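# Six arms move ball to other cup, reseat frame

## Task

Carry the ball into the cup on the opposite post, and set the frame back in its proper spot resting on its supports. Both must stay in place without any robot holding them. Finish by opening the grippers and moving the arms away.

## Robot and tools

Robots: six identical i2rt Big YAM arms named arm1 to arm6. Each has six revolute joints, a two-finger gripper and a wrist camera. With joints 1 and 6 at zero and the hand level and pointing forward, the wrist camera rides on top of the hand looking toward the fingertips. Reach is roughly 1.0 m from the joint 1 axis. There is also a fixed room camera, cam_high. The robots act independently; a stalled arm does not hold up the others.

Frames: one shared scene frame, origin on the floor, +z up. The hand point lies midway between the fingertips; its z axis runs along the fingers and the fingers close along its y axis. Each arm's foot has its own pose in that frame, which is never printed. Camera calibration (K, distortion, T_world_to_cam, pos_world, 672x504 images) was measured beforehand and may be slightly off; wrist camera poses are derived from reported joint angles and inherit their errors.

Tool execute_actions: argument actions is a list holding exactly one action or none. An action is an object keyed by arm name (arm1 ... arm6); under each name goes joints, an object of absolute joint targets, not offsets. Keys and ranges: joint1_rad -2.879 to 2.879 rad (rotation about the foot, positive is counter-clockwise seen from above, 0 points the way the foot faces); joint2_rad 0 to 3.141 (shoulder, 0 means upper arm pointing back roughly level, increasing lifts it up and forward); joint3_rad 0 to 3.019 (elbow, 0 folded, increasing opens); joint4_rad -1.692 to 1.57 (hand pitch, positive tilts fingers up); joint5_rad -1.57 to 1.57 (sideways hand swing, positive to the arm's right); joint6_rad -2.094 to 2.094 (hand roll, positive clockwise viewed from behind the hand); gripper_m 0 to 0.093 metres of fingertip gap. Done tolerances: ±0.045, ±0.14, ±0.09, ±0.055, ±0.03, ±0.035 rad and ±0.003 m. Each arm may name any subset of its keys. All named motions start together and may finish at different moments; joints move at different speeds, so the hand can swing along a wide path. An action lasts at most 15 s. Omitted joints or arms may keep pushing toward earlier targets. Optional cameras: list of camera names (arm1_cam_wrist ... arm6_cam_wrist, cam_high, or all); omitted or null means all, [] means none. An unknown key, name or out-of-range value rejects the whole call and nothing moves. An empty actions list only reports state and images.

Tool wait: seconds from 0 to 10; commands nothing new, returns state and images.

Tool zoom_image: camera name and region [x0, y0, x1, y1] in pixels of that camera's latest full image, origin top-left, at most 504 by 504.

Tool read_manual: optional section, only "licences"; returns licence text, no motion.

Tool finished_scene: scene is the integer of the current scene. It ends that scene permanently after the last command has been held, and reports success plus the next task. Only call it when the ball sits in the target cup and the frame rests on its supports unaided, with grippers open and arms withdrawn.

Results: each robot's state, joint_positions, and one image per requested camera, in the order listed on the pictures line. joint_status tells how each commanded motion of the last accepted action ended: off_target (stopped short, may still push), contact_stop or time_out (target dropped and position held, except a timed-out joint may keep a target up to 0.375, 0.375, 0.113, 0.225, 0.075, 0.3 rad from where it stands, for joints 1 to 6, and resume if freed), not_followed (a self- and inter-arm collision check refused that arm's joint targets, usually with a cause line; the gripper part still runs and the refused targets may be retried on later actions). on_its_own lists what the call did not command; its "held at" value is a target, not a position. To relieve a pushing joint, send its reported position as the target. Very small target changes may not move a joint. If a result reports a stop, later motion calls in the same reply are skipped.

Hazards: the arms do not halt on contact and can press hard; sustained pushing or holding heavy loads heats motors. MOTOR HOT appears from 85 °C; at 100 °C the arm goes limp and falls (OVER-TEMPERATURE FAULT), and its unmet keys show limit_stop_at_motor_heat, so resend them. Heat partly persists into the next scene. A hard squeeze between two robots fails and ends the run; hard impacts may too, and nothing in the state reports arm-to-arm contact. The collision check ignores fingers, gripper housings and wrist cameras and can react late. Objects touching robots are fine. Never knock anything off the work area or onto the floor, avoid drops, slips and slams, and expect occasional brief nudges to loose objects. The simulation keeps running while you think, holding your last command; shorter robot motion time is better.

Each tool is called after ">>>" in YAML: its name, and indented under it one key for each argument.

## Session

>>> execute_actions:
  actions: []

Scene clock: 0.00 s.
Motor temperatures (°C, as the motors report them): arm1=[26 29 29 28 30 28] | arm2=[27 26 28 26 26 27] | arm3=[29 25 26 29 29 27] | arm4=[27 27 28 28 26 29] | arm5=[28 29 26 28 27 26] | arm6=[28 28 28 29 27 27]
arm1.joint_positions: joint1_rad=+0.215 joint2_rad=+0.589 joint3_rad=+1.445 joint4_rad=-1.188 joint5_rad=-0.029 joint6_rad=+0.164 gripper_m=+0.094
arm1.joint_status: not commanded
arm1.hand: x=-0.4348 y=+1.5130 z=+1.3833 quat_wxyz=(-0.536, -0.425, -0.696, +0.217) (m; scene frame)
arm2.joint_positions: joint1_rad=+0.483 joint2_rad=+0.488 joint3_rad=+1.327 joint4_rad=-1.251 joint5_rad=+0.071 joint6_rad=-0.405 gripper_m=+0.094
arm2.joint_status: not commanded
arm2.hand: x=-1.3401 y=+0.3175 z=+1.3731 quat_wxyz=(-0.544, +0.255, -0.797, +0.070) (m; scene frame)
arm3.joint_positions: joint1_rad=-0.096 joint2_rad=+0.557 joint3_rad=+1.432 joint4_rad=-1.188 joint5_rad=-0.076 joint6_rad=+0.299 gripper_m=+0.095
arm3.joint_status: not commanded
arm3.hand: x=-1.4027 y=-0.7366 z=+1.3720 quat_wxyz=(-0.532, +0.077, -0.806, -0.247) (m; scene frame)
arm4.joint_positions: joint1_rad=+0.392 joint2_rad=+0.618 joint3_rad=+1.445 joint4_rad=-1.399 joint5_rad=-0.068 joint6_rad=-0.367 gripper_m=+0.095
arm4.joint_status: not commanded
arm4.hand: x=-0.3281 y=-1.2892 z=+1.3753 quat_wxyz=(-0.342, +0.786, -0.388, -0.339) (m; scene frame)
arm5.joint_positions: joint1_rad=+0.020 joint2_rad=+0.447 joint3_rad=+1.431 joint4_rad=-1.134 joint5_rad=+0.149 joint6_rad=-0.073 gripper_m=+0.095
arm5.joint_status: not commanded
arm5.hand: x=+1.2220 y=-1.1302 z=+1.4573 quat_wxyz=(-0.352, +0.670, -0.356, -0.548) (m; scene frame)
arm6.joint_positions: joint1_rad=+0.196 joint2_rad=+0.556 joint3_rad=+1.477 joint4_rad=-1.438 joint5_rad=-0.002 joint6_rad=+0.436 gripper_m=+0.095
arm6.joint_status: not commanded
arm6.hand: x=+1.3252 y=+0.9205 z=+1.3700 quat_wxyz=(-0.358, -0.810, -0.300, +0.353) (m; scene frame)
pictures: arm1_cam_wrist, arm2_cam_wrist, arm3_cam_wrist, arm4_cam_wrist, arm5_cam_wrist, arm6_cam_wrist, cam_high
Images, in order (width x height): arm1_cam_wrist 672x504, arm2_cam_wrist 672x504, arm3_cam_wrist 672x504, arm4_cam_wrist 672x504, arm5_cam_wrist 672x504, arm6_cam_wrist 672x504, cam_high 672x504.

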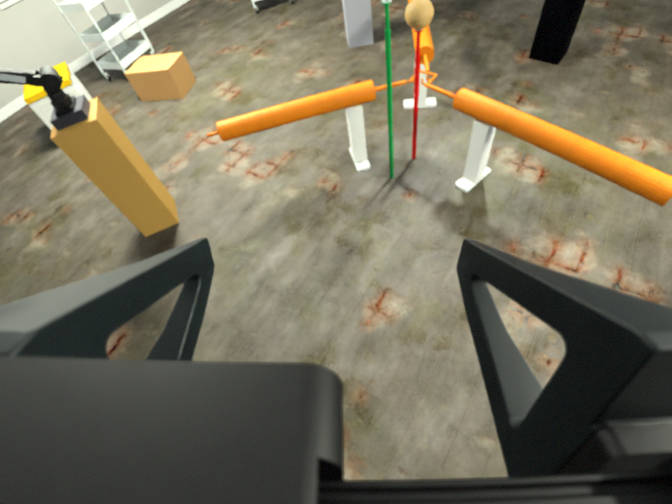

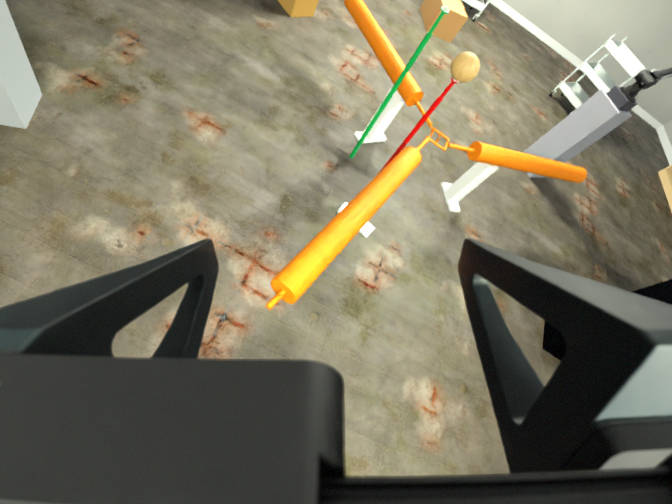

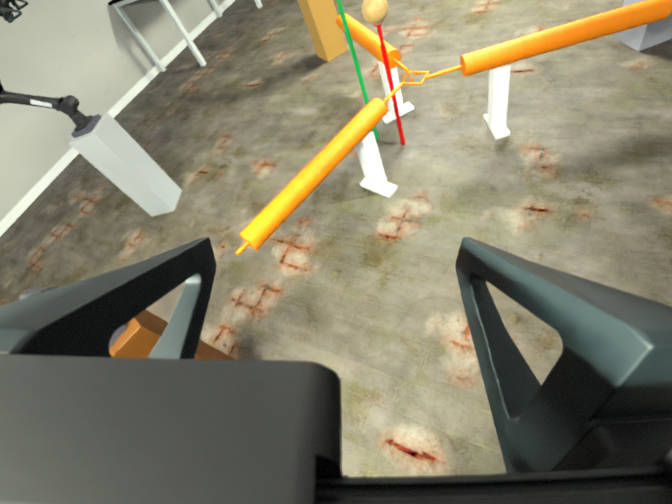

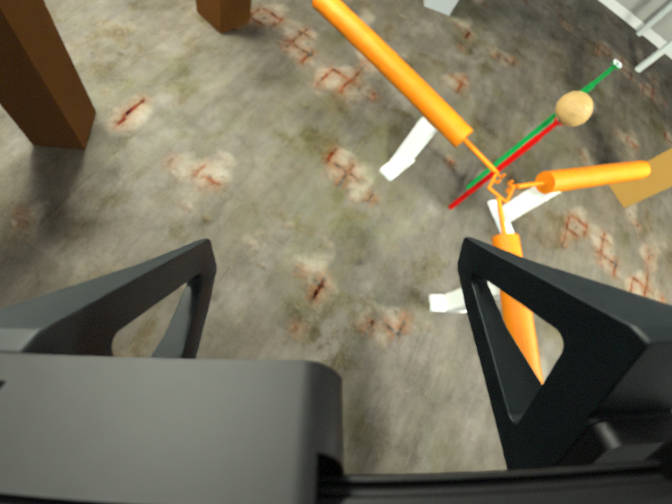

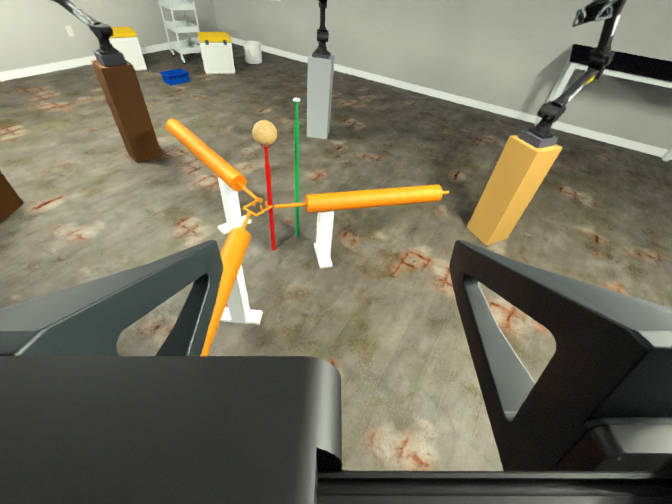

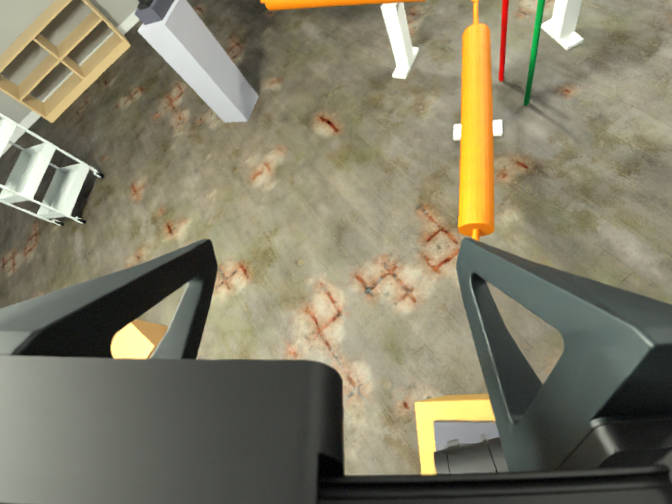

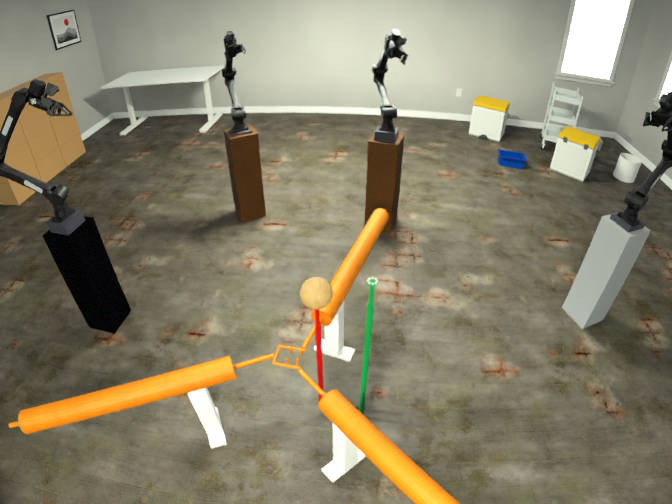

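>>> zoom_image:
  camera: "cam_high"
  region: [230, 260, 410, 420]

>>> zoom_image:
  camera: "cam_high"
  region: [0, 360, 160, 460]

>>> zoom_image:
  camera: "arm2_cam_wrist"
  region: [240, 0, 600, 320]

>>> zoom_image:
  camera: "arm4_cam_wrist"
  region: [440, 50, 660, 250]

Region (230, 260, 410, 420) of cam_high's 672x504 image, scaled by 2.800, with more detail than that image has.

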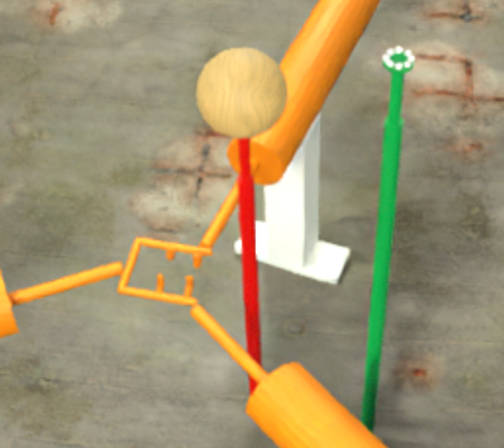

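Region (0, 360, 160, 460) of cam_high's 672x504 image, scaled by 3.150, with more detail than that image has; it fills the top 315 rows of this view, and the rest is white.

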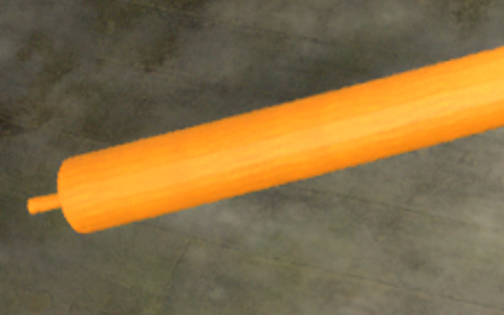

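Region (240, 0, 600, 320) of arm2_cam_wrist's 672x504 image, scaled by 1.400, with more detail than that image has.

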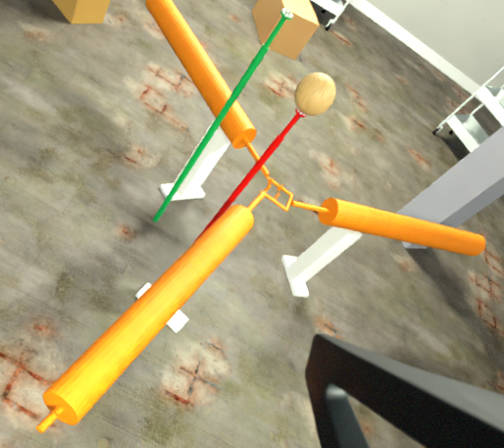

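Region (440, 50, 660, 250) of arm4_cam_wrist's 672x504 image, scaled by 2.291, with more detail than that image has; it fills the top 458 rows of this view, and the rest is white.

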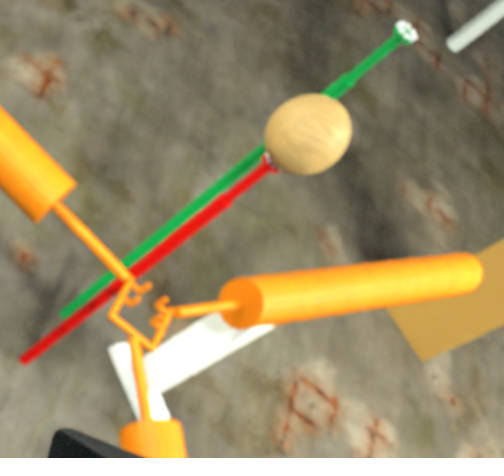

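>>> execute_actions:
  actions:
    - {"arm2":{"joints":{"joint1_rad":0.229,"joint2_rad":2.4,"joint3_rad":1.452,"joint4_rad":-0.62,"joint5_rad":0,"joint6_rad":0.325}},"arm5":{"joints":{"joint1_rad":0.837,"joint2_rad":2.35,"joint3_rad":1.303,"joint4_rad":-0.52,"joint5_rad":0,"joint6_rad":1.01}},"arm6":{"joints":{"joint1_rad":-0.115,"joint2_rad":2.28,"joint3_rad":1.226,"joint4_rad":-0.52,"joint5_rad":0,"joint6_rad":0.08}},"arm4":{"joints":{"joint1_rad":-0.13,"joint2_rad":1.4,"joint3_rad":1.6,"joint4_rad":-0.1,"joint5_rad":0,"joint6_rad":0}},"arm1":{"joints":{"joint1_rad":-0.1,"joint2_rad":1.4,"joint3_rad":1.6,"joint4_rad":-0.1,"joint5_rad":0,"joint6_rad":0}},"arm3":{"joints":{"joint1_rad":-0.2,"joint2_rad":1.4,"joint3_rad":1.6,"joint4_rad":0,"joint5_rad":0,"joint6_rad":0}}}

Scene clock: 71.37 s.
Motor temperatures (°C, as the motors report them): arm1=[26 29 33 29 30 28] | arm2=[27 26 32 27 26 27] | arm3=[29 25 30 29 29 27] | arm4=[27 27 32 29 26 29] | arm5=[28 29 30 28 27 26] | arm6=[28 28 32 30 27 27]
arm1.joint_positions: joint1_rad=-0.098 joint2_rad=+1.419 joint3_rad=+1.564 joint4_rad=-0.119 joint5_rad=-0.001 joint6_rad=+0.007 gripper_m=+0.094
arm1.joint_status: all done
arm1.hand: x=-0.3772 y=+1.0699 z=+1.3538 quat_wxyz=(-0.575, -0.414, -0.563, +0.426) (m; scene frame)
arm2.joint_positions: joint1_rad=+0.234 joint2_rad=+2.393 joint3_rad=+1.443 joint4_rad=-0.627 joint5_rad=+0.003 joint6_rad=+0.315 gripper_m=+0.094
arm2.joint_status: all done
arm2.hand: x=-0.9696 y=+0.2830 z=+0.6013 quat_wxyz=(+0.002, -0.151, -0.988, +0.002) (m; scene frame)
arm3.joint_positions: joint1_rad=-0.191 joint2_rad=+1.412 joint3_rad=+1.582 joint4_rad=-0.021 joint5_rad=-0.002 joint6_rad=+0.009 gripper_m=+0.095
arm3.joint_status: all done
arm3.hand: x=-0.9814 y=-0.6173 z=+1.3783 quat_wxyz=(-0.742, +0.107, -0.647, -0.140) (m; scene frame)
arm4.joint_positions: joint1_rad=-0.132 joint2_rad=+1.402 joint3_rad=+1.574 joint4_rad=-0.118 joint5_rad=-0.001 joint6_rad=-0.010 gripper_m=+0.095
arm4.joint_status: all done
arm4.hand: x=-0.0865 y=-0.8756 z=+1.4186 quat_wxyz=(-0.584, +0.417, -0.544, -0.435) (m; scene frame)
arm5.joint_positions: joint1_rad=+0.845 joint2_rad=+2.368 joint3_rad=+1.291 joint4_rad=-0.534 joint5_rad=+0.000 joint6_rad=+0.995 gripper_m=+0.095
arm5.joint_status: all done
arm5.hand: x=+0.7844 y=-1.2378 z=+0.5891 quat_wxyz=(-0.003, +0.857, -0.514, +0.017) (m; scene frame)
arm6.joint_positions: joint1_rad=-0.109 joint2_rad=+2.296 joint3_rad=+1.218 joint4_rad=-0.528 joint5_rad=-0.002 joint6_rad=+0.089 gripper_m=+0.095
arm6.joint_status: all done
arm6.hand: x=+1.0687 y=+0.7158 z=+0.5862 quat_wxyz=(+0.007, -0.930, -0.367, -0.016) (m; scene frame)
pictures: arm1_cam_wrist, arm2_cam_wrist, arm3_cam_wrist, arm4_cam_wrist, arm5_cam_wrist, arm6_cam_wrist, cam_high
camera_calibration (this result's frames):
arm1_cam_wrist: T_world_to_cam=[[-0.957945, -0.286947, 0.00156325, -0.0536052], [-0.164612, 0.545063, -0.822076, 0.472119], [0.23504, -0.787761, -0.569376, 1.82435], [0, 0, 0, 1]] pos_world=[-0.402429, 1.16444, 1.42694]
arm2_cam_wrist: T_world_to_cam=[[-0.309972, -0.950587, 0.0173845, -0.0430342], [-0.771362, 0.262135, 0.579901, -1.16644], [-0.555803, 0.166343, -0.814501, 0.0301527], [0, 0, 0, 1]] pos_world=[-0.89633, 0.259842, 0.701728]
arm3_cam_wrist: T_world_to_cam=[[0.333596, -0.942458, -0.0220443, -0.230691], [-0.444574, -0.136657, -0.885256, 0.703436], [0.831305, 0.305118, -0.46458, 1.76563], [0, 0, 0, 1]] pos_world=[-1.07809, -0.660015, 1.43791]
arm4_cam_wrist: T_world_to_cam=[[0.961906, -0.273352, 0.00382907, -0.16459], [-0.142666, -0.51388, -0.845916, 0.743552], [0.233201, 0.813146, -0.533302, 1.61114], [0, 0, 0, 1]] pos_world=[-0.111319, -0.972985, 1.48884]
arm5_cam_wrist: T_world_to_cam=[[0.878674, 0.477139, 0.0164727, -0.11274], [0.372141, -0.706114, 0.602423, -1.51299], [0.299071, -0.523203, -0.798007, -0.287228], [0, 0, 0, 1]] pos_world=[0.74801, -1.16483, 0.684109]
arm6_cam_wrist: T_world_to_cam=[[-0.677751, 0.735242, 0.00850618, 0.193717], [0.578593, 0.526142, 0.623221, -1.36105], [0.453743, 0.427311, -0.781999, -0.210019], [0, 0, 0, 1]] pos_world=[1.01408, 0.663421, 0.682354]
Images, in order (width x height): arm1_cam_wrist 672x504, arm2_cam_wrist 672x504, arm3_cam_wrist 672x504, arm4_cam_wrist 672x504, arm5_cam_wrist 672x504, arm6_cam_wrist 672x504, cam_high 672x504.

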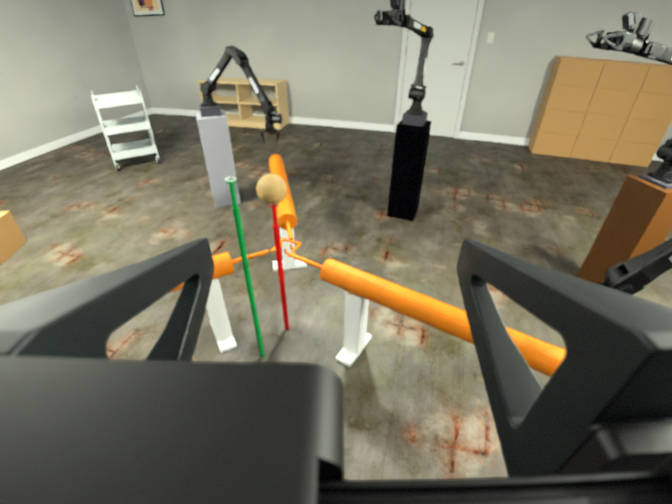

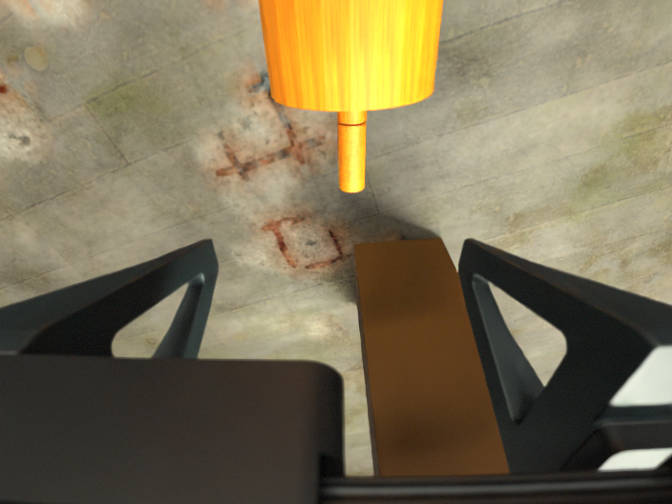

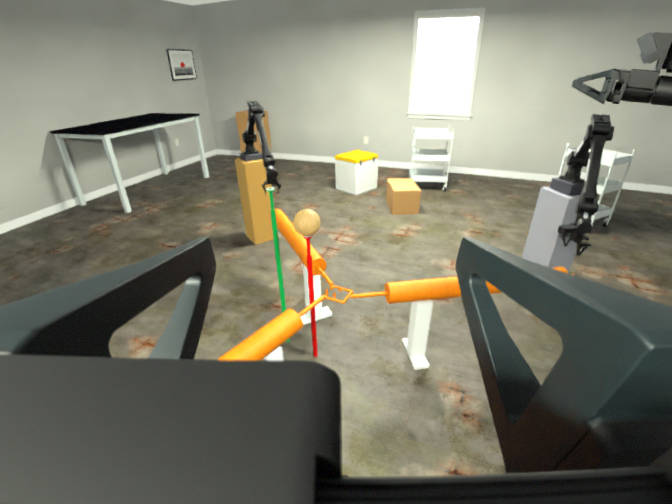

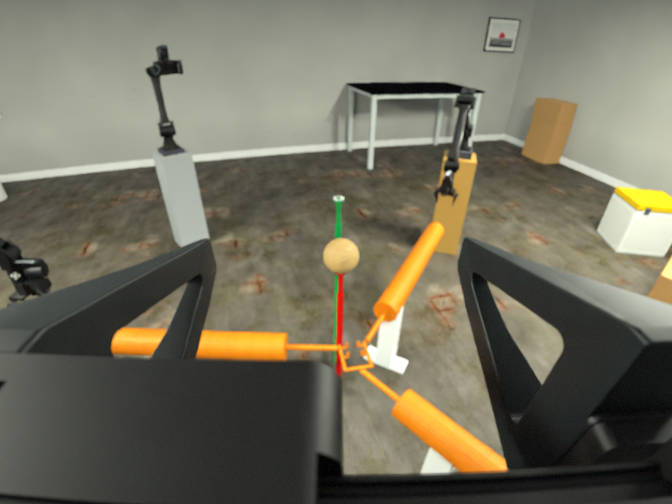

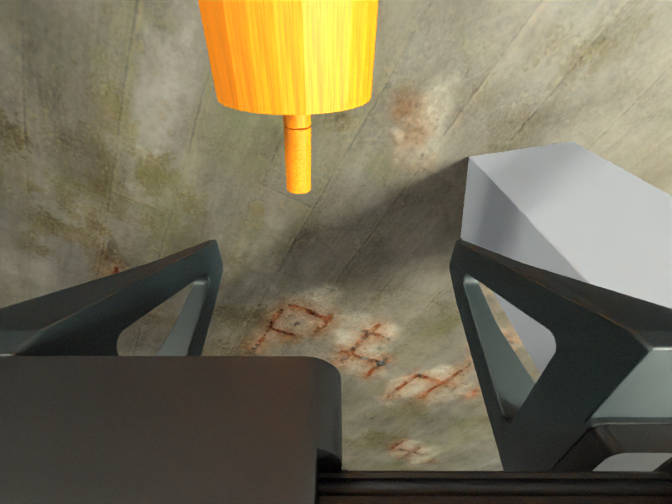

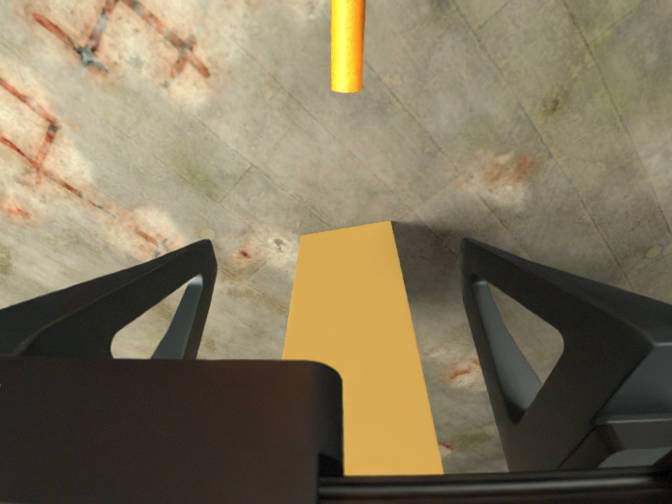

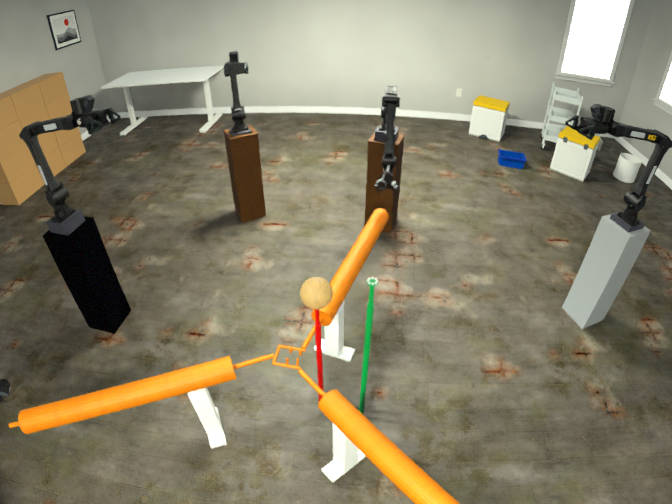

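>>> execute_actions:
  actions:
    - {"arm2":{"joints":{"joint1_rad":0.213,"joint2_rad":2.722,"joint3_rad":1.565,"joint4_rad":-0.397,"joint6_rad":0.315}},"arm5":{"joints":{"joint1_rad":0.885,"joint2_rad":2.695,"joint3_rad":1.518,"joint4_rad":-0.357,"joint6_rad":1.06}},"arm6":{"joints":{"joint1_rad":-0.135,"joint2_rad":2.653,"joint3_rad":1.511,"joint4_rad":-0.397,"joint6_rad":0.06}}}
  cameras: ["arm2_cam_wrist","arm5_cam_wrist","arm6_cam_wrist"]

Scene clock: 87.77 s.
Motor temperatures (°C, as the motors report them): arm1=[26 30 35 29 30 28] | arm2=[27 27 31 26 26 27] | arm3=[29 26 31 29 29 27] | arm4=[27 28 34 29 26 29] | arm5=[28 31 29 28 27 26] | arm6=[28 29 31 30 27 27]
arm1.joint_positions: joint1_rad=-0.098 joint2_rad=+1.419 joint3_rad=+1.564 joint4_rad=-0.119 joint5_rad=-0.001 joint6_rad=+0.007 gripper_m=+0.094
arm1.joint_status: not commanded
arm1.hand: x=-0.3772 y=+1.0699 z=+1.3538 quat_wxyz=(-0.575, -0.414, -0.563, +0.426) (m; scene frame)
arm2.joint_positions: joint1_rad=+0.215 joint2_rad=+2.725 joint3_rad=+1.560 joint4_rad=-0.406 joint5_rad=+0.004 joint6_rad=+0.312 gripper_m=+0.094
arm2.joint_status: all done
arm2.hand: x=-0.9897 y=+0.2724 z=+0.4438 quat_wxyz=(+0.000, -0.159, -0.987, +0.002) (m; scene frame)
arm3.joint_positions: joint1_rad=-0.191 joint2_rad=+1.412 joint3_rad=+1.582 joint4_rad=-0.021 joint5_rad=-0.002 joint6_rad=+0.009 gripper_m=+0.095
arm3.joint_status: not commanded
arm3.hand: x=-0.9814 y=-0.6173 z=+1.3783 quat_wxyz=(-0.742, +0.107, -0.647, -0.140) (m; scene frame)
arm4.joint_positions: joint1_rad=-0.132 joint2_rad=+1.402 joint3_rad=+1.574 joint4_rad=-0.118 joint5_rad=-0.001 joint6_rad=-0.010 gripper_m=+0.095
arm4.joint_status: not commanded
arm4.hand: x=-0.0865 y=-0.8756 z=+1.4186 quat_wxyz=(-0.584, +0.417, -0.544, -0.435) (m; scene frame)
arm5.joint_positions: joint1_rad=+0.885 joint2_rad=+2.721 joint3_rad=+1.504 joint4_rad=-0.365 joint5_rad=+0.000 joint6_rad=+1.045 gripper_m=+0.095
arm5.joint_status: all done
arm5.hand: x=+0.7687 y=-1.2587 z=+0.4437 quat_wxyz=(+0.003, +0.855, -0.519, +0.004) (m; scene frame)
arm6.joint_positions: joint1_rad=-0.127 joint2_rad=+2.680 joint3_rad=+1.492 joint4_rad=-0.398 joint5_rad=-0.002 joint6_rad=+0.069 gripper_m=+0.095
arm6.joint_status: all done
arm6.hand: x=+1.0388 y=+0.6970 z=+0.4377 quat_wxyz=(+0.002, -0.930, -0.368, -0.007) (m; scene frame)
pictures: arm2_cam_wrist, arm5_cam_wrist, arm6_cam_wrist
camera_calibration (this result's frames):
arm2_cam_wrist: T_world_to_cam=[[-0.325613, -0.945369, 0.0159101, -0.0728584], [-0.770267, 0.274986, 0.575388, -1.0882], [-0.548329, 0.175099, -0.817726, -0.101101], [0, 0, 0, 1]] pos_world=[-0.917366, 0.248065, 0.544624]
arm5_cam_wrist: T_world_to_cam=[[0.883978, 0.467474, -0.00708878, -0.0922995], [0.381288, -0.712062, 0.589565, -1.44313], [0.270559, -0.523866, -0.80769, -0.384134], [0, 0, 0, 1]] pos_world=[0.735769, -1.18569, 0.539905]
arm6_cam_wrist: T_world_to_cam=[[-0.679053, 0.734062, 0.00632012, 0.191665], [0.585605, 0.536489, 0.607656, -1.24893], [0.442666, 0.416332, -0.794175, -0.280041], [0, 0, 0, 1]] pos_world=[0.985495, 0.645934, 0.535307]
Images, in order (width x height): arm2_cam_wrist 672x504, arm5_cam_wrist 672x504, arm6_cam_wrist 672x504.

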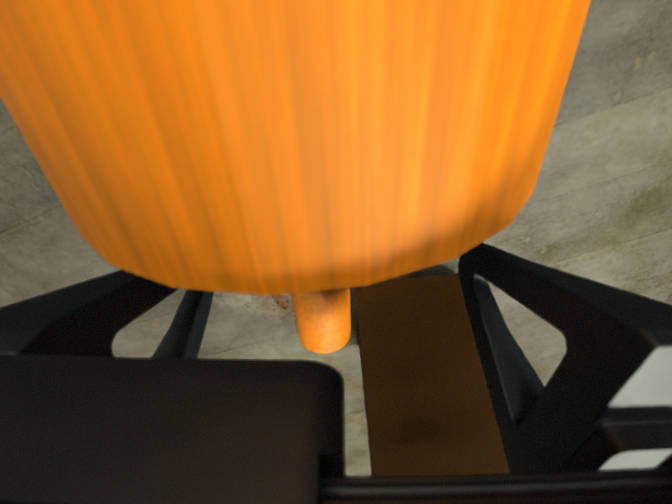

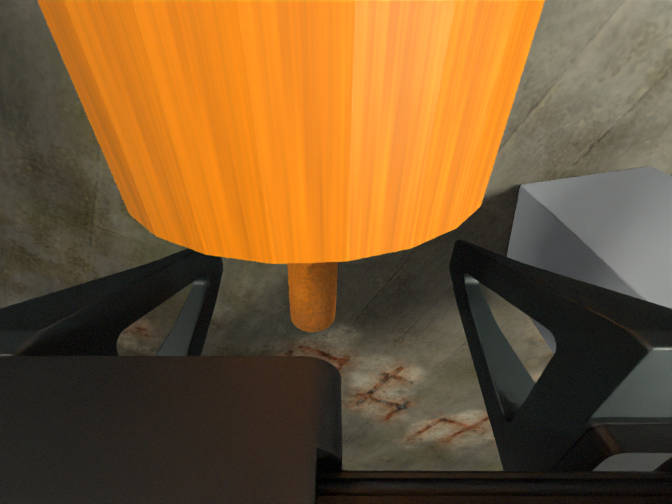

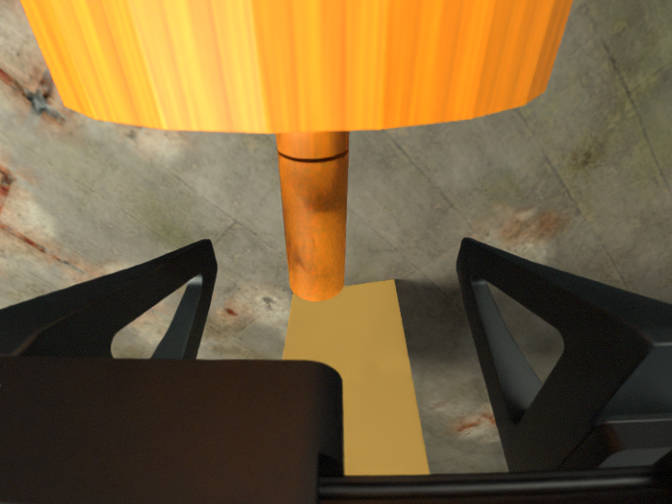

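>>> execute_actions:
  actions:
    - {"arm2":{"joints":{"joint1_rad":0.228,"gripper_m":0.05}},"arm5":{"joints":{"joint1_rad":0.91,"joint2_rad":2.722,"joint3_rad":1.546,"joint6_rad":1.085,"gripper_m":0.05}},"arm6":{"joints":{"joint1_rad":-0.113,"joint2_rad":2.664,"joint3_rad":1.553,"joint4_rad":-0.42,"gripper_m":0.05}}}
  cameras: ["arm2_cam_wrist","arm5_cam_wrist","arm6_cam_wrist"]

>>> execute_actions:
  actions:
    - {"arm2":{"joints":{"gripper_m":0}},"arm5":{"joints":{"gripper_m":0}},"arm6":{"joints":{"gripper_m":0}}}
  cameras: ["arm2_cam_wrist","arm5_cam_wrist","arm6_cam_wrist","cam_high","arm4_cam_wrist"]

>>> zoom_image:
  camera: "cam_high"
  region: [260, 320, 340, 390]

Scene clock: 99.33 s.
Motor temperatures (°C, as the motors report them): arm1=[26 30 35 29 30 28] | arm2=[27 28 30 26 26 27] | arm3=[29 26 31 29 29 27] | arm4=[27 28 35 29 26 29] | arm5=[28 32 29 28 27 26] | arm6=[28 30 30 30 27 27]
arm1.joint_positions: joint1_rad=-0.098 joint2_rad=+1.419 joint3_rad=+1.564 joint4_rad=-0.119 joint5_rad=-0.001 joint6_rad=+0.007 gripper_m=+0.094
arm1.joint_status: not commanded
arm1.hand: x=-0.3772 y=+1.0699 z=+1.3538 quat_wxyz=(-0.575, -0.414, -0.563, +0.426) (m; scene frame)
arm2.joint_positions: joint1_rad=+0.220 joint2_rad=+2.725 joint3_rad=+1.560 joint4_rad=-0.406 joint5_rad=+0.004 joint6_rad=+0.312 gripper_m=+0.050
arm2.joint_status: all done
arm2.hand: x=-0.9897 y=+0.2753 z=+0.4438 quat_wxyz=(+0.000, -0.157, -0.988, +0.002) (m; scene frame)
arm3.joint_positions: joint1_rad=-0.191 joint2_rad=+1.412 joint3_rad=+1.582 joint4_rad=-0.021 joint5_rad=-0.002 joint6_rad=+0.009 gripper_m=+0.095
arm3.joint_status: not commanded
arm3.hand: x=-0.9814 y=-0.6173 z=+1.3783 quat_wxyz=(-0.742, +0.107, -0.647, -0.140) (m; scene frame)
arm4.joint_positions: joint1_rad=-0.132 joint2_rad=+1.402 joint3_rad=+1.574 joint4_rad=-0.118 joint5_rad=-0.001 joint6_rad=-0.010 gripper_m=+0.095
arm4.joint_status: not commanded
arm4.hand: x=-0.0865 y=-0.8756 z=+1.4186 quat_wxyz=(-0.584, +0.417, -0.544, -0.435) (m; scene frame)
arm5.joint_positions: joint1_rad=+0.905 joint2_rad=+2.722 joint3_rad=+1.526 joint4_rad=-0.365 joint5_rad=+0.000 joint6_rad=+1.070 gripper_m=+0.050
arm5.joint_status: all done
arm5.hand: x=+0.7554 y=-1.2690 z=+0.4466 quat_wxyz=(+0.008, +0.854, -0.521, -0.006) (m; scene frame)
arm6.joint_positions: joint1_rad=-0.125 joint2_rad=+2.680 joint3_rad=+1.528 joint4_rad=-0.413 joint5_rad=-0.002 joint6_rad=+0.068 gripper_m=+0.050
arm6.joint_status: all done
arm6.hand: x=+1.0274 y=+0.6833 z=+0.4430 quat_wxyz=(-0.002, -0.930, -0.369, +0.002) (m; scene frame)
pictures: arm2_cam_wrist, arm5_cam_wrist, arm6_cam_wrist
camera_calibration (this result's frames):
arm2_cam_wrist: T_world_to_cam=[[-0.320559, -0.947095, 0.0159118, -0.0646178], [-0.771723, 0.270869, 0.575391, -1.08929], [-0.54926, 0.172167, -0.817724, -0.101717], [0, 0, 0, 1]] pos_world=[-0.917216, 0.251369, 0.544621]
arm5_cam_wrist: T_world_to_cam=[[0.885675, 0.463598, -0.0256061, -0.0736833], [0.390627, -0.714189, 0.580813, -1.45295], [0.250976, -0.524414, -0.813634, -0.366767], [0, 0, 0, 1]] pos_world=[0.724873, -1.19586, 0.543594]
arm6_cam_wrist: T_world_to_cam=[[-0.680654, 0.73259, 0.00475192, 0.197347], [0.592921, 0.547053, 0.590912, -1.24548], [0.430297, 0.405024, -0.806722, -0.239093], [0, 0, 0, 1]] pos_world=[0.975676, 0.633607, 0.54215]
Images, in order (width x height): arm2_cam_wrist 672x504, arm5_cam_wrist 672x504, arm6_cam_wrist 672x504.

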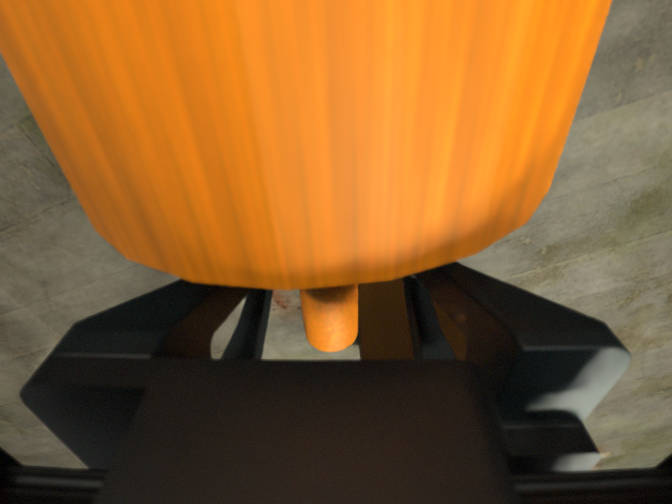

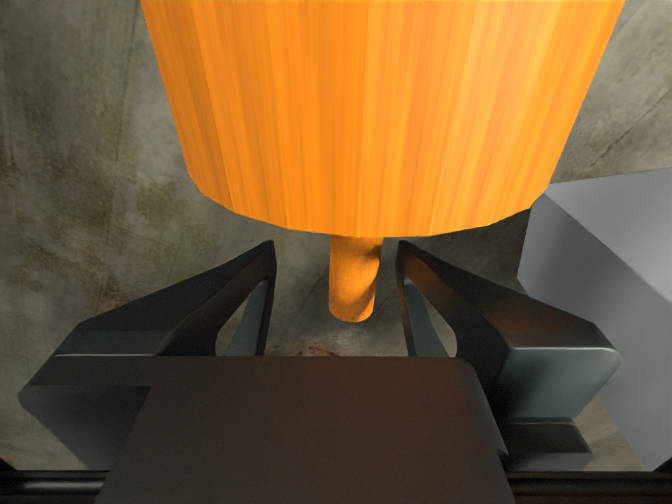

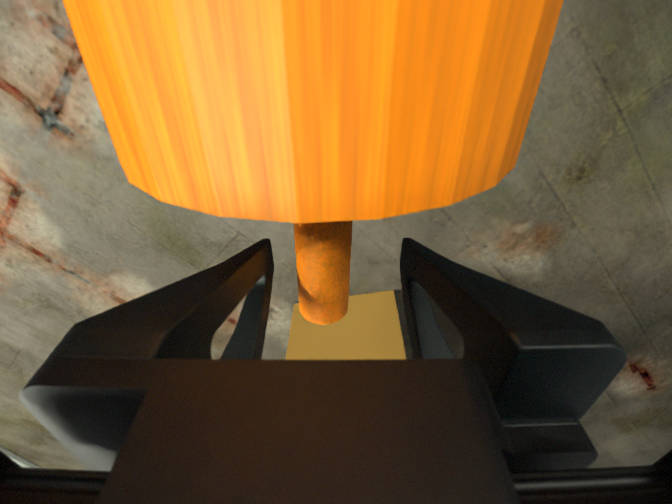

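Scene clock: 99.93 s.
Motor temperatures (°C, as the motors report them): arm1=[26 30 35 29 30 28] | arm2=[27 28 30 26 26 27] | arm3=[29 26 31 29 29 27] | arm4=[27 28 35 29 26 29] | arm5=[28 32 29 28 27 26] | arm6=[28 30 30 30 27 27]
arm1.joint_positions: joint1_rad=-0.098 joint2_rad=+1.419 joint3_rad=+1.564 joint4_rad=-0.119 joint5_rad=-0.001 joint6_rad=+0.007 gripper_m=+0.094
arm1.joint_status: not commanded
arm1.hand: x=-0.3772 y=+1.0699 z=+1.3538 quat_wxyz=(-0.575, -0.414, -0.563, +0.426) (m; scene frame)
arm2.joint_positions: joint1_rad=+0.225 joint2_rad=+2.725 joint3_rad=+1.560 joint4_rad=-0.403 joint5_rad=-0.001 joint6_rad=+0.300 gripper_m=+0.019
arm2.joint_status: gripper_m off_target (ended at +0.019, target +0.000)
arm2.hand: x=-0.9891 y=+0.2789 z=+0.4438 quat_wxyz=(-0.001, -0.148, -0.989, -0.001) (m; scene frame)
arm3.joint_positions: joint1_rad=-0.191 joint2_rad=+1.412 joint3_rad=+1.582 joint4_rad=-0.021 joint5_rad=-0.002 joint6_rad=+0.009 gripper_m=+0.095
arm3.joint_status: not commanded
arm3.hand: x=-0.9814 y=-0.6173 z=+1.3783 quat_wxyz=(-0.742, +0.107, -0.647, -0.140) (m; scene frame)
arm4.joint_positions: joint1_rad=-0.132 joint2_rad=+1.402 joint3_rad=+1.574 joint4_rad=-0.118 joint5_rad=-0.001 joint6_rad=-0.010 gripper_m=+0.095
arm4.joint_status: not commanded
arm4.hand: x=-0.0865 y=-0.8756 z=+1.4186 quat_wxyz=(-0.584, +0.417, -0.544, -0.435) (m; scene frame)
arm5.joint_positions: joint1_rad=+0.903 joint2_rad=+2.724 joint3_rad=+1.524 joint4_rad=-0.369 joint5_rad=+0.006 joint6_rad=+1.077 gripper_m=+0.019
arm5.joint_status: gripper_m off_target (ended at +0.019, target +0.000)
arm5.hand: x=+0.7589 y=-1.2673 z=+0.4451 quat_wxyz=(+0.004, +0.851, -0.524, -0.003) (m; scene frame)
arm6.joint_positions: joint1_rad=-0.118 joint2_rad=+2.680 joint3_rad=+1.529 joint4_rad=-0.413 joint5_rad=-0.007 joint6_rad=+0.072 gripper_m=+0.019
arm6.joint_status: gripper_m off_target (ended at +0.019, target +0.000)
arm6.hand: x=+1.0302 y=+0.6796 z=+0.4432 quat_wxyz=(-0.005, -0.929, -0.370, +0.002) (m; scene frame)
pictures: arm2_cam_wrist, arm4_cam_wrist, arm5_cam_wrist, arm6_cam_wrist, cam_high
camera_calibration (this result's frames):
arm2_cam_wrist: T_world_to_cam=[[-0.304276, -0.952526, 0.0105102, -0.0410444], [-0.777537, 0.254721, 0.574937, -1.09087], [-0.55032, 0.166767, -0.81813, -0.101385], [0, 0, 0, 1]] pos_world=[-0.916473, 0.255679, 0.544665]
arm4_cam_wrist: T_world_to_cam=[[0.961906, -0.273352, 0.00382907, -0.16459], [-0.142666, -0.51388, -0.845916, 0.743552], [0.233201, 0.813146, -0.533302, 1.61114], [0, 0, 0, 1]] pos_world=[-0.111319, -0.972985, 1.48884]
arm5_cam_wrist: T_world_to_cam=[[0.889716, 0.456256, -0.015348, -0.0944915], [0.379405, -0.720319, 0.580682, -1.45147], [0.253884, -0.522465, -0.813986, -0.367577], [0, 0, 0, 1]] pos_world=[0.728089, -1.19446, 0.542193]
arm6_cam_wrist: T_world_to_cam=[[-0.682915, 0.730498, 0.0000764809, 0.207771], [0.589679, 0.551207, 0.590296, -1.24448], [0.431168, 0.403167, -0.807187, -0.238039], [0, 0, 0, 1]] pos_world=[0.978368, 0.630159, 0.542452]
Images, in order (width x height): arm2_cam_wrist 672x504, arm4_cam_wrist 672x504, arm5_cam_wrist 672x504, arm6_cam_wrist 672x504, cam_high 672x504.

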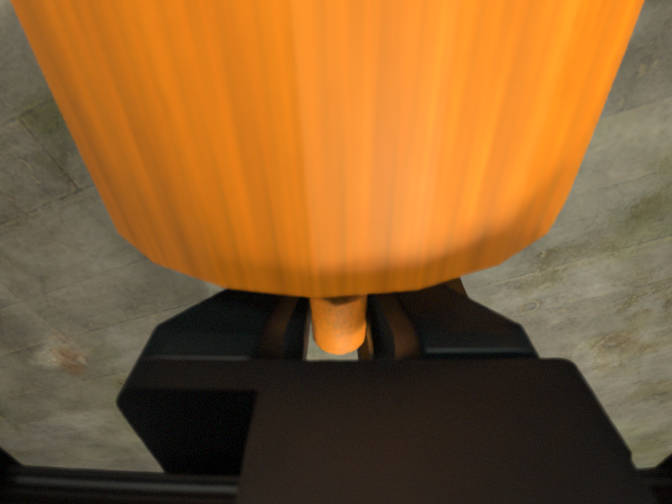

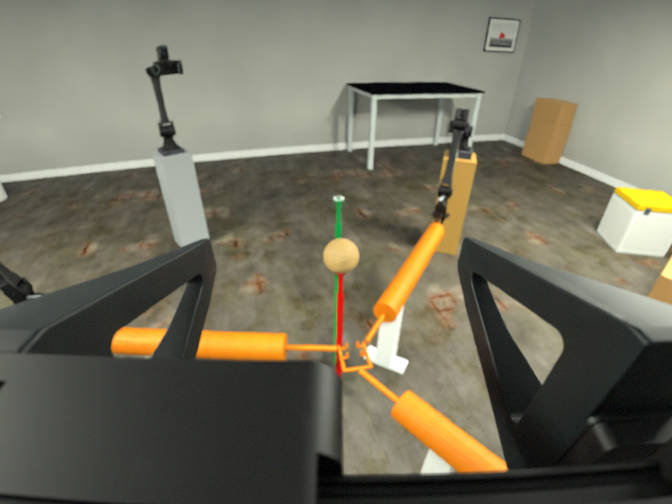

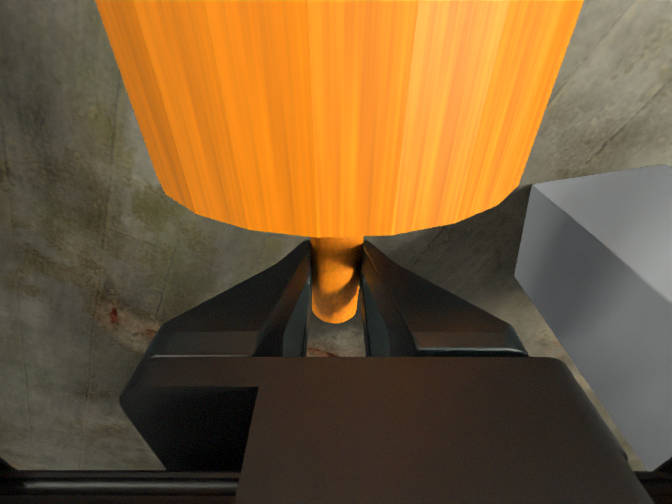

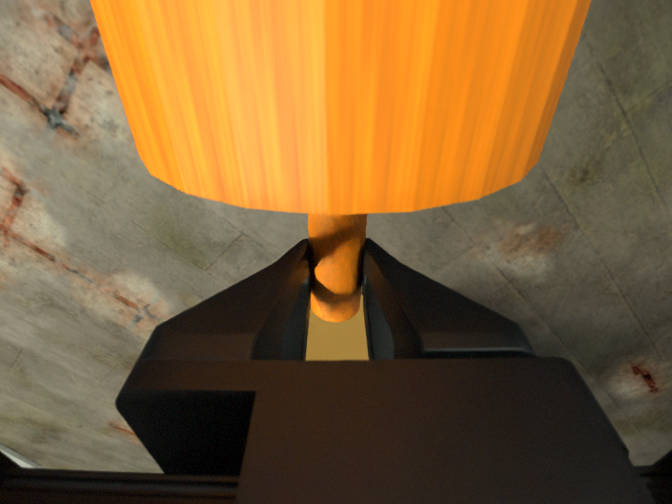

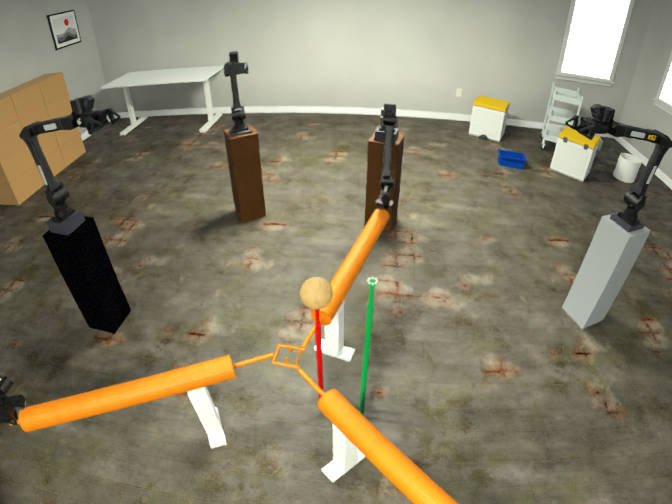

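Region (260, 320, 340, 390) of cam_high's 672x504 image, scaled by 6.300, with more detail than that image has; it fills the top 441 rows of this view, and the rest is white.

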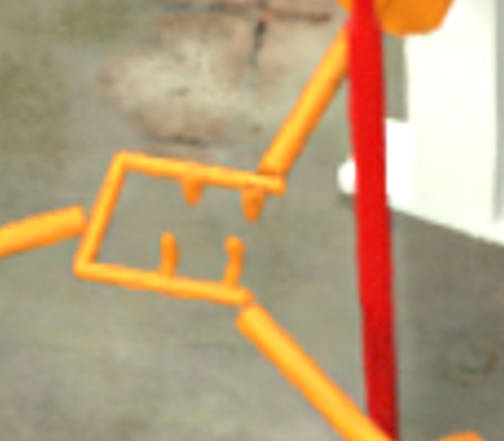

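>>> execute_actions:
  actions:
    - {"arm5":{"joints":{"gripper_m":0.04}}}
  cameras: []

>>> execute_actions:
  actions:
    - {"arm5":{"joints":{"joint2_rad":2.755,"joint3_rad":1.56}}}
  cameras: ["arm5_cam_wrist"]

Scene clock: 108.60 s.
Motor temperatures (°C, as the motors report them): arm1=[26 30 36 29 30 28] | arm2=[27 28 30 26 26 27] | arm3=[29 26 32 29 29 27] | arm4=[27 28 35 29 26 29] | arm5=[28 32 29 28 27 26] | arm6=[28 30 30 30 27 27]
arm1.joint_positions: joint1_rad=-0.098 joint2_rad=+1.419 joint3_rad=+1.564 joint4_rad=-0.119 joint5_rad=-0.001 joint6_rad=+0.007 gripper_m=+0.094
arm1.joint_status: not commanded
arm1.hand: x=-0.3772 y=+1.0699 z=+1.3538 quat_wxyz=(-0.575, -0.414, -0.563, +0.426) (m; scene frame)
arm2.joint_positions: joint1_rad=+0.225 joint2_rad=+2.725 joint3_rad=+1.560 joint4_rad=-0.403 joint5_rad=-0.001 joint6_rad=+0.300 gripper_m=+0.019
arm2.joint_status: not commanded
arm2.hand: x=-0.9891 y=+0.2789 z=+0.4438 quat_wxyz=(-0.001, -0.148, -0.989, -0.001) (m; scene frame)
arm3.joint_positions: joint1_rad=-0.191 joint2_rad=+1.412 joint3_rad=+1.582 joint4_rad=-0.021 joint5_rad=-0.002 joint6_rad=+0.009 gripper_m=+0.095
arm3.joint_status: not commanded
arm3.hand: x=-0.9814 y=-0.6173 z=+1.3783 quat_wxyz=(-0.742, +0.107, -0.647, -0.140) (m; scene frame)
arm4.joint_positions: joint1_rad=-0.132 joint2_rad=+1.402 joint3_rad=+1.574 joint4_rad=-0.118 joint5_rad=-0.001 joint6_rad=-0.010 gripper_m=+0.095
arm4.joint_status: not commanded
arm4.hand: x=-0.0865 y=-0.8756 z=+1.4186 quat_wxyz=(-0.584, +0.417, -0.544, -0.435) (m; scene frame)
arm5.joint_positions: joint1_rad=+0.903 joint2_rad=+2.724 joint3_rad=+1.525 joint4_rad=-0.369 joint5_rad=+0.003 joint6_rad=+1.077 gripper_m=+0.040
arm5.joint_status: all done
arm5.hand: x=+0.7584 y=-1.2678 z=+0.4453 quat_wxyz=(+0.005, +0.851, -0.525, -0.003) (m; scene frame)
arm6.joint_positions: joint1_rad=-0.118 joint2_rad=+2.680 joint3_rad=+1.529 joint4_rad=-0.413 joint5_rad=-0.007 joint6_rad=+0.072 gripper_m=+0.019
arm6.joint_status: not commanded
arm6.hand: x=+1.0302 y=+0.6796 z=+0.4432 quat_wxyz=(-0.005, -0.929, -0.370, +0.002) (m; scene frame)
pictures: none
No camera images: the call's "cameras" was empty. Leave "cameras" out to get every camera's image.

Scene clock: 109.37 s.
Motor temperatures (°C, as the motors report them): arm1=[26 30 36 29 30 28] | arm2=[27 28 30 26 26 27] | arm3=[29 26 32 29 29 27] | arm4=[27 28 35 29 26 29] | arm5=[28 32 29 28 27 26] | arm6=[28 30 30 30 27 27]
arm1.joint_positions: joint1_rad=-0.098 joint2_rad=+1.419 joint3_rad=+1.564 joint4_rad=-0.119 joint5_rad=-0.001 joint6_rad=+0.007 gripper_m=+0.094
arm1.joint_status: not commanded
arm1.hand: x=-0.3772 y=+1.0699 z=+1.3538 quat_wxyz=(-0.575, -0.414, -0.563, +0.426) (m; scene frame)
arm2.joint_positions: joint1_rad=+0.225 joint2_rad=+2.725 joint3_rad=+1.560 joint4_rad=-0.403 joint5_rad=-0.001 joint6_rad=+0.300 gripper_m=+0.019
arm2.joint_status: not commanded
arm2.hand: x=-0.9891 y=+0.2789 z=+0.4438 quat_wxyz=(-0.001, -0.148, -0.989, -0.001) (m; scene frame)
arm3.joint_positions: joint1_rad=-0.191 joint2_rad=+1.412 joint3_rad=+1.582 joint4_rad=-0.021 joint5_rad=-0.002 joint6_rad=+0.009 gripper_m=+0.095
arm3.joint_status: not commanded
arm3.hand: x=-0.9814 y=-0.6173 z=+1.3783 quat_wxyz=(-0.742, +0.107, -0.647, -0.140) (m; scene frame)
arm4.joint_positions: joint1_rad=-0.132 joint2_rad=+1.402 joint3_rad=+1.574 joint4_rad=-0.118 joint5_rad=-0.001 joint6_rad=-0.010 gripper_m=+0.095
arm4.joint_status: not commanded
arm4.hand: x=-0.0865 y=-0.8756 z=+1.4186 quat_wxyz=(-0.584, +0.417, -0.544, -0.435) (m; scene frame)
arm5.joint_positions: joint1_rad=+0.903 joint2_rad=+2.754 joint3_rad=+1.541 joint4_rad=-0.369 joint5_rad=+0.003 joint6_rad=+1.077 gripper_m=+0.040
arm5.joint_status: all done
arm5.hand: x=+0.7644 y=-1.2681 z=+0.4318 quat_wxyz=(+0.002, +0.851, -0.525, +0.003) (m; scene frame)
arm6.joint_positions: joint1_rad=-0.118 joint2_rad=+2.680 joint3_rad=+1.529 joint4_rad=-0.413 joint5_rad=-0.007 joint6_rad=+0.072 gripper_m=+0.019
arm6.joint_status: not commanded
arm6.hand: x=+1.0302 y=+0.6796 z=+0.4432 quat_wxyz=(-0.005, -0.929, -0.370, +0.002) (m; scene frame)
pictures: arm5_cam_wrist
camera_calibration (this result's frames):
arm5_cam_wrist: T_world_to_cam=[[0.889965, 0.456005, -0.00458541, -0.104448], [0.371246, -0.718633, 0.587999, -1.44115], [0.264835, -0.525001, -0.808849, -0.394026], [0, 0, 0, 1]] pos_world=[0.732327, -1.19489, 0.528206]
Images, in order (width x height): arm5_cam_wrist 672x504.

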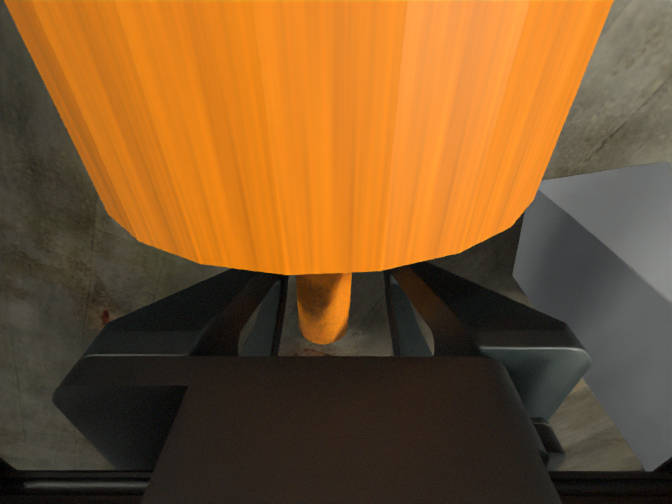

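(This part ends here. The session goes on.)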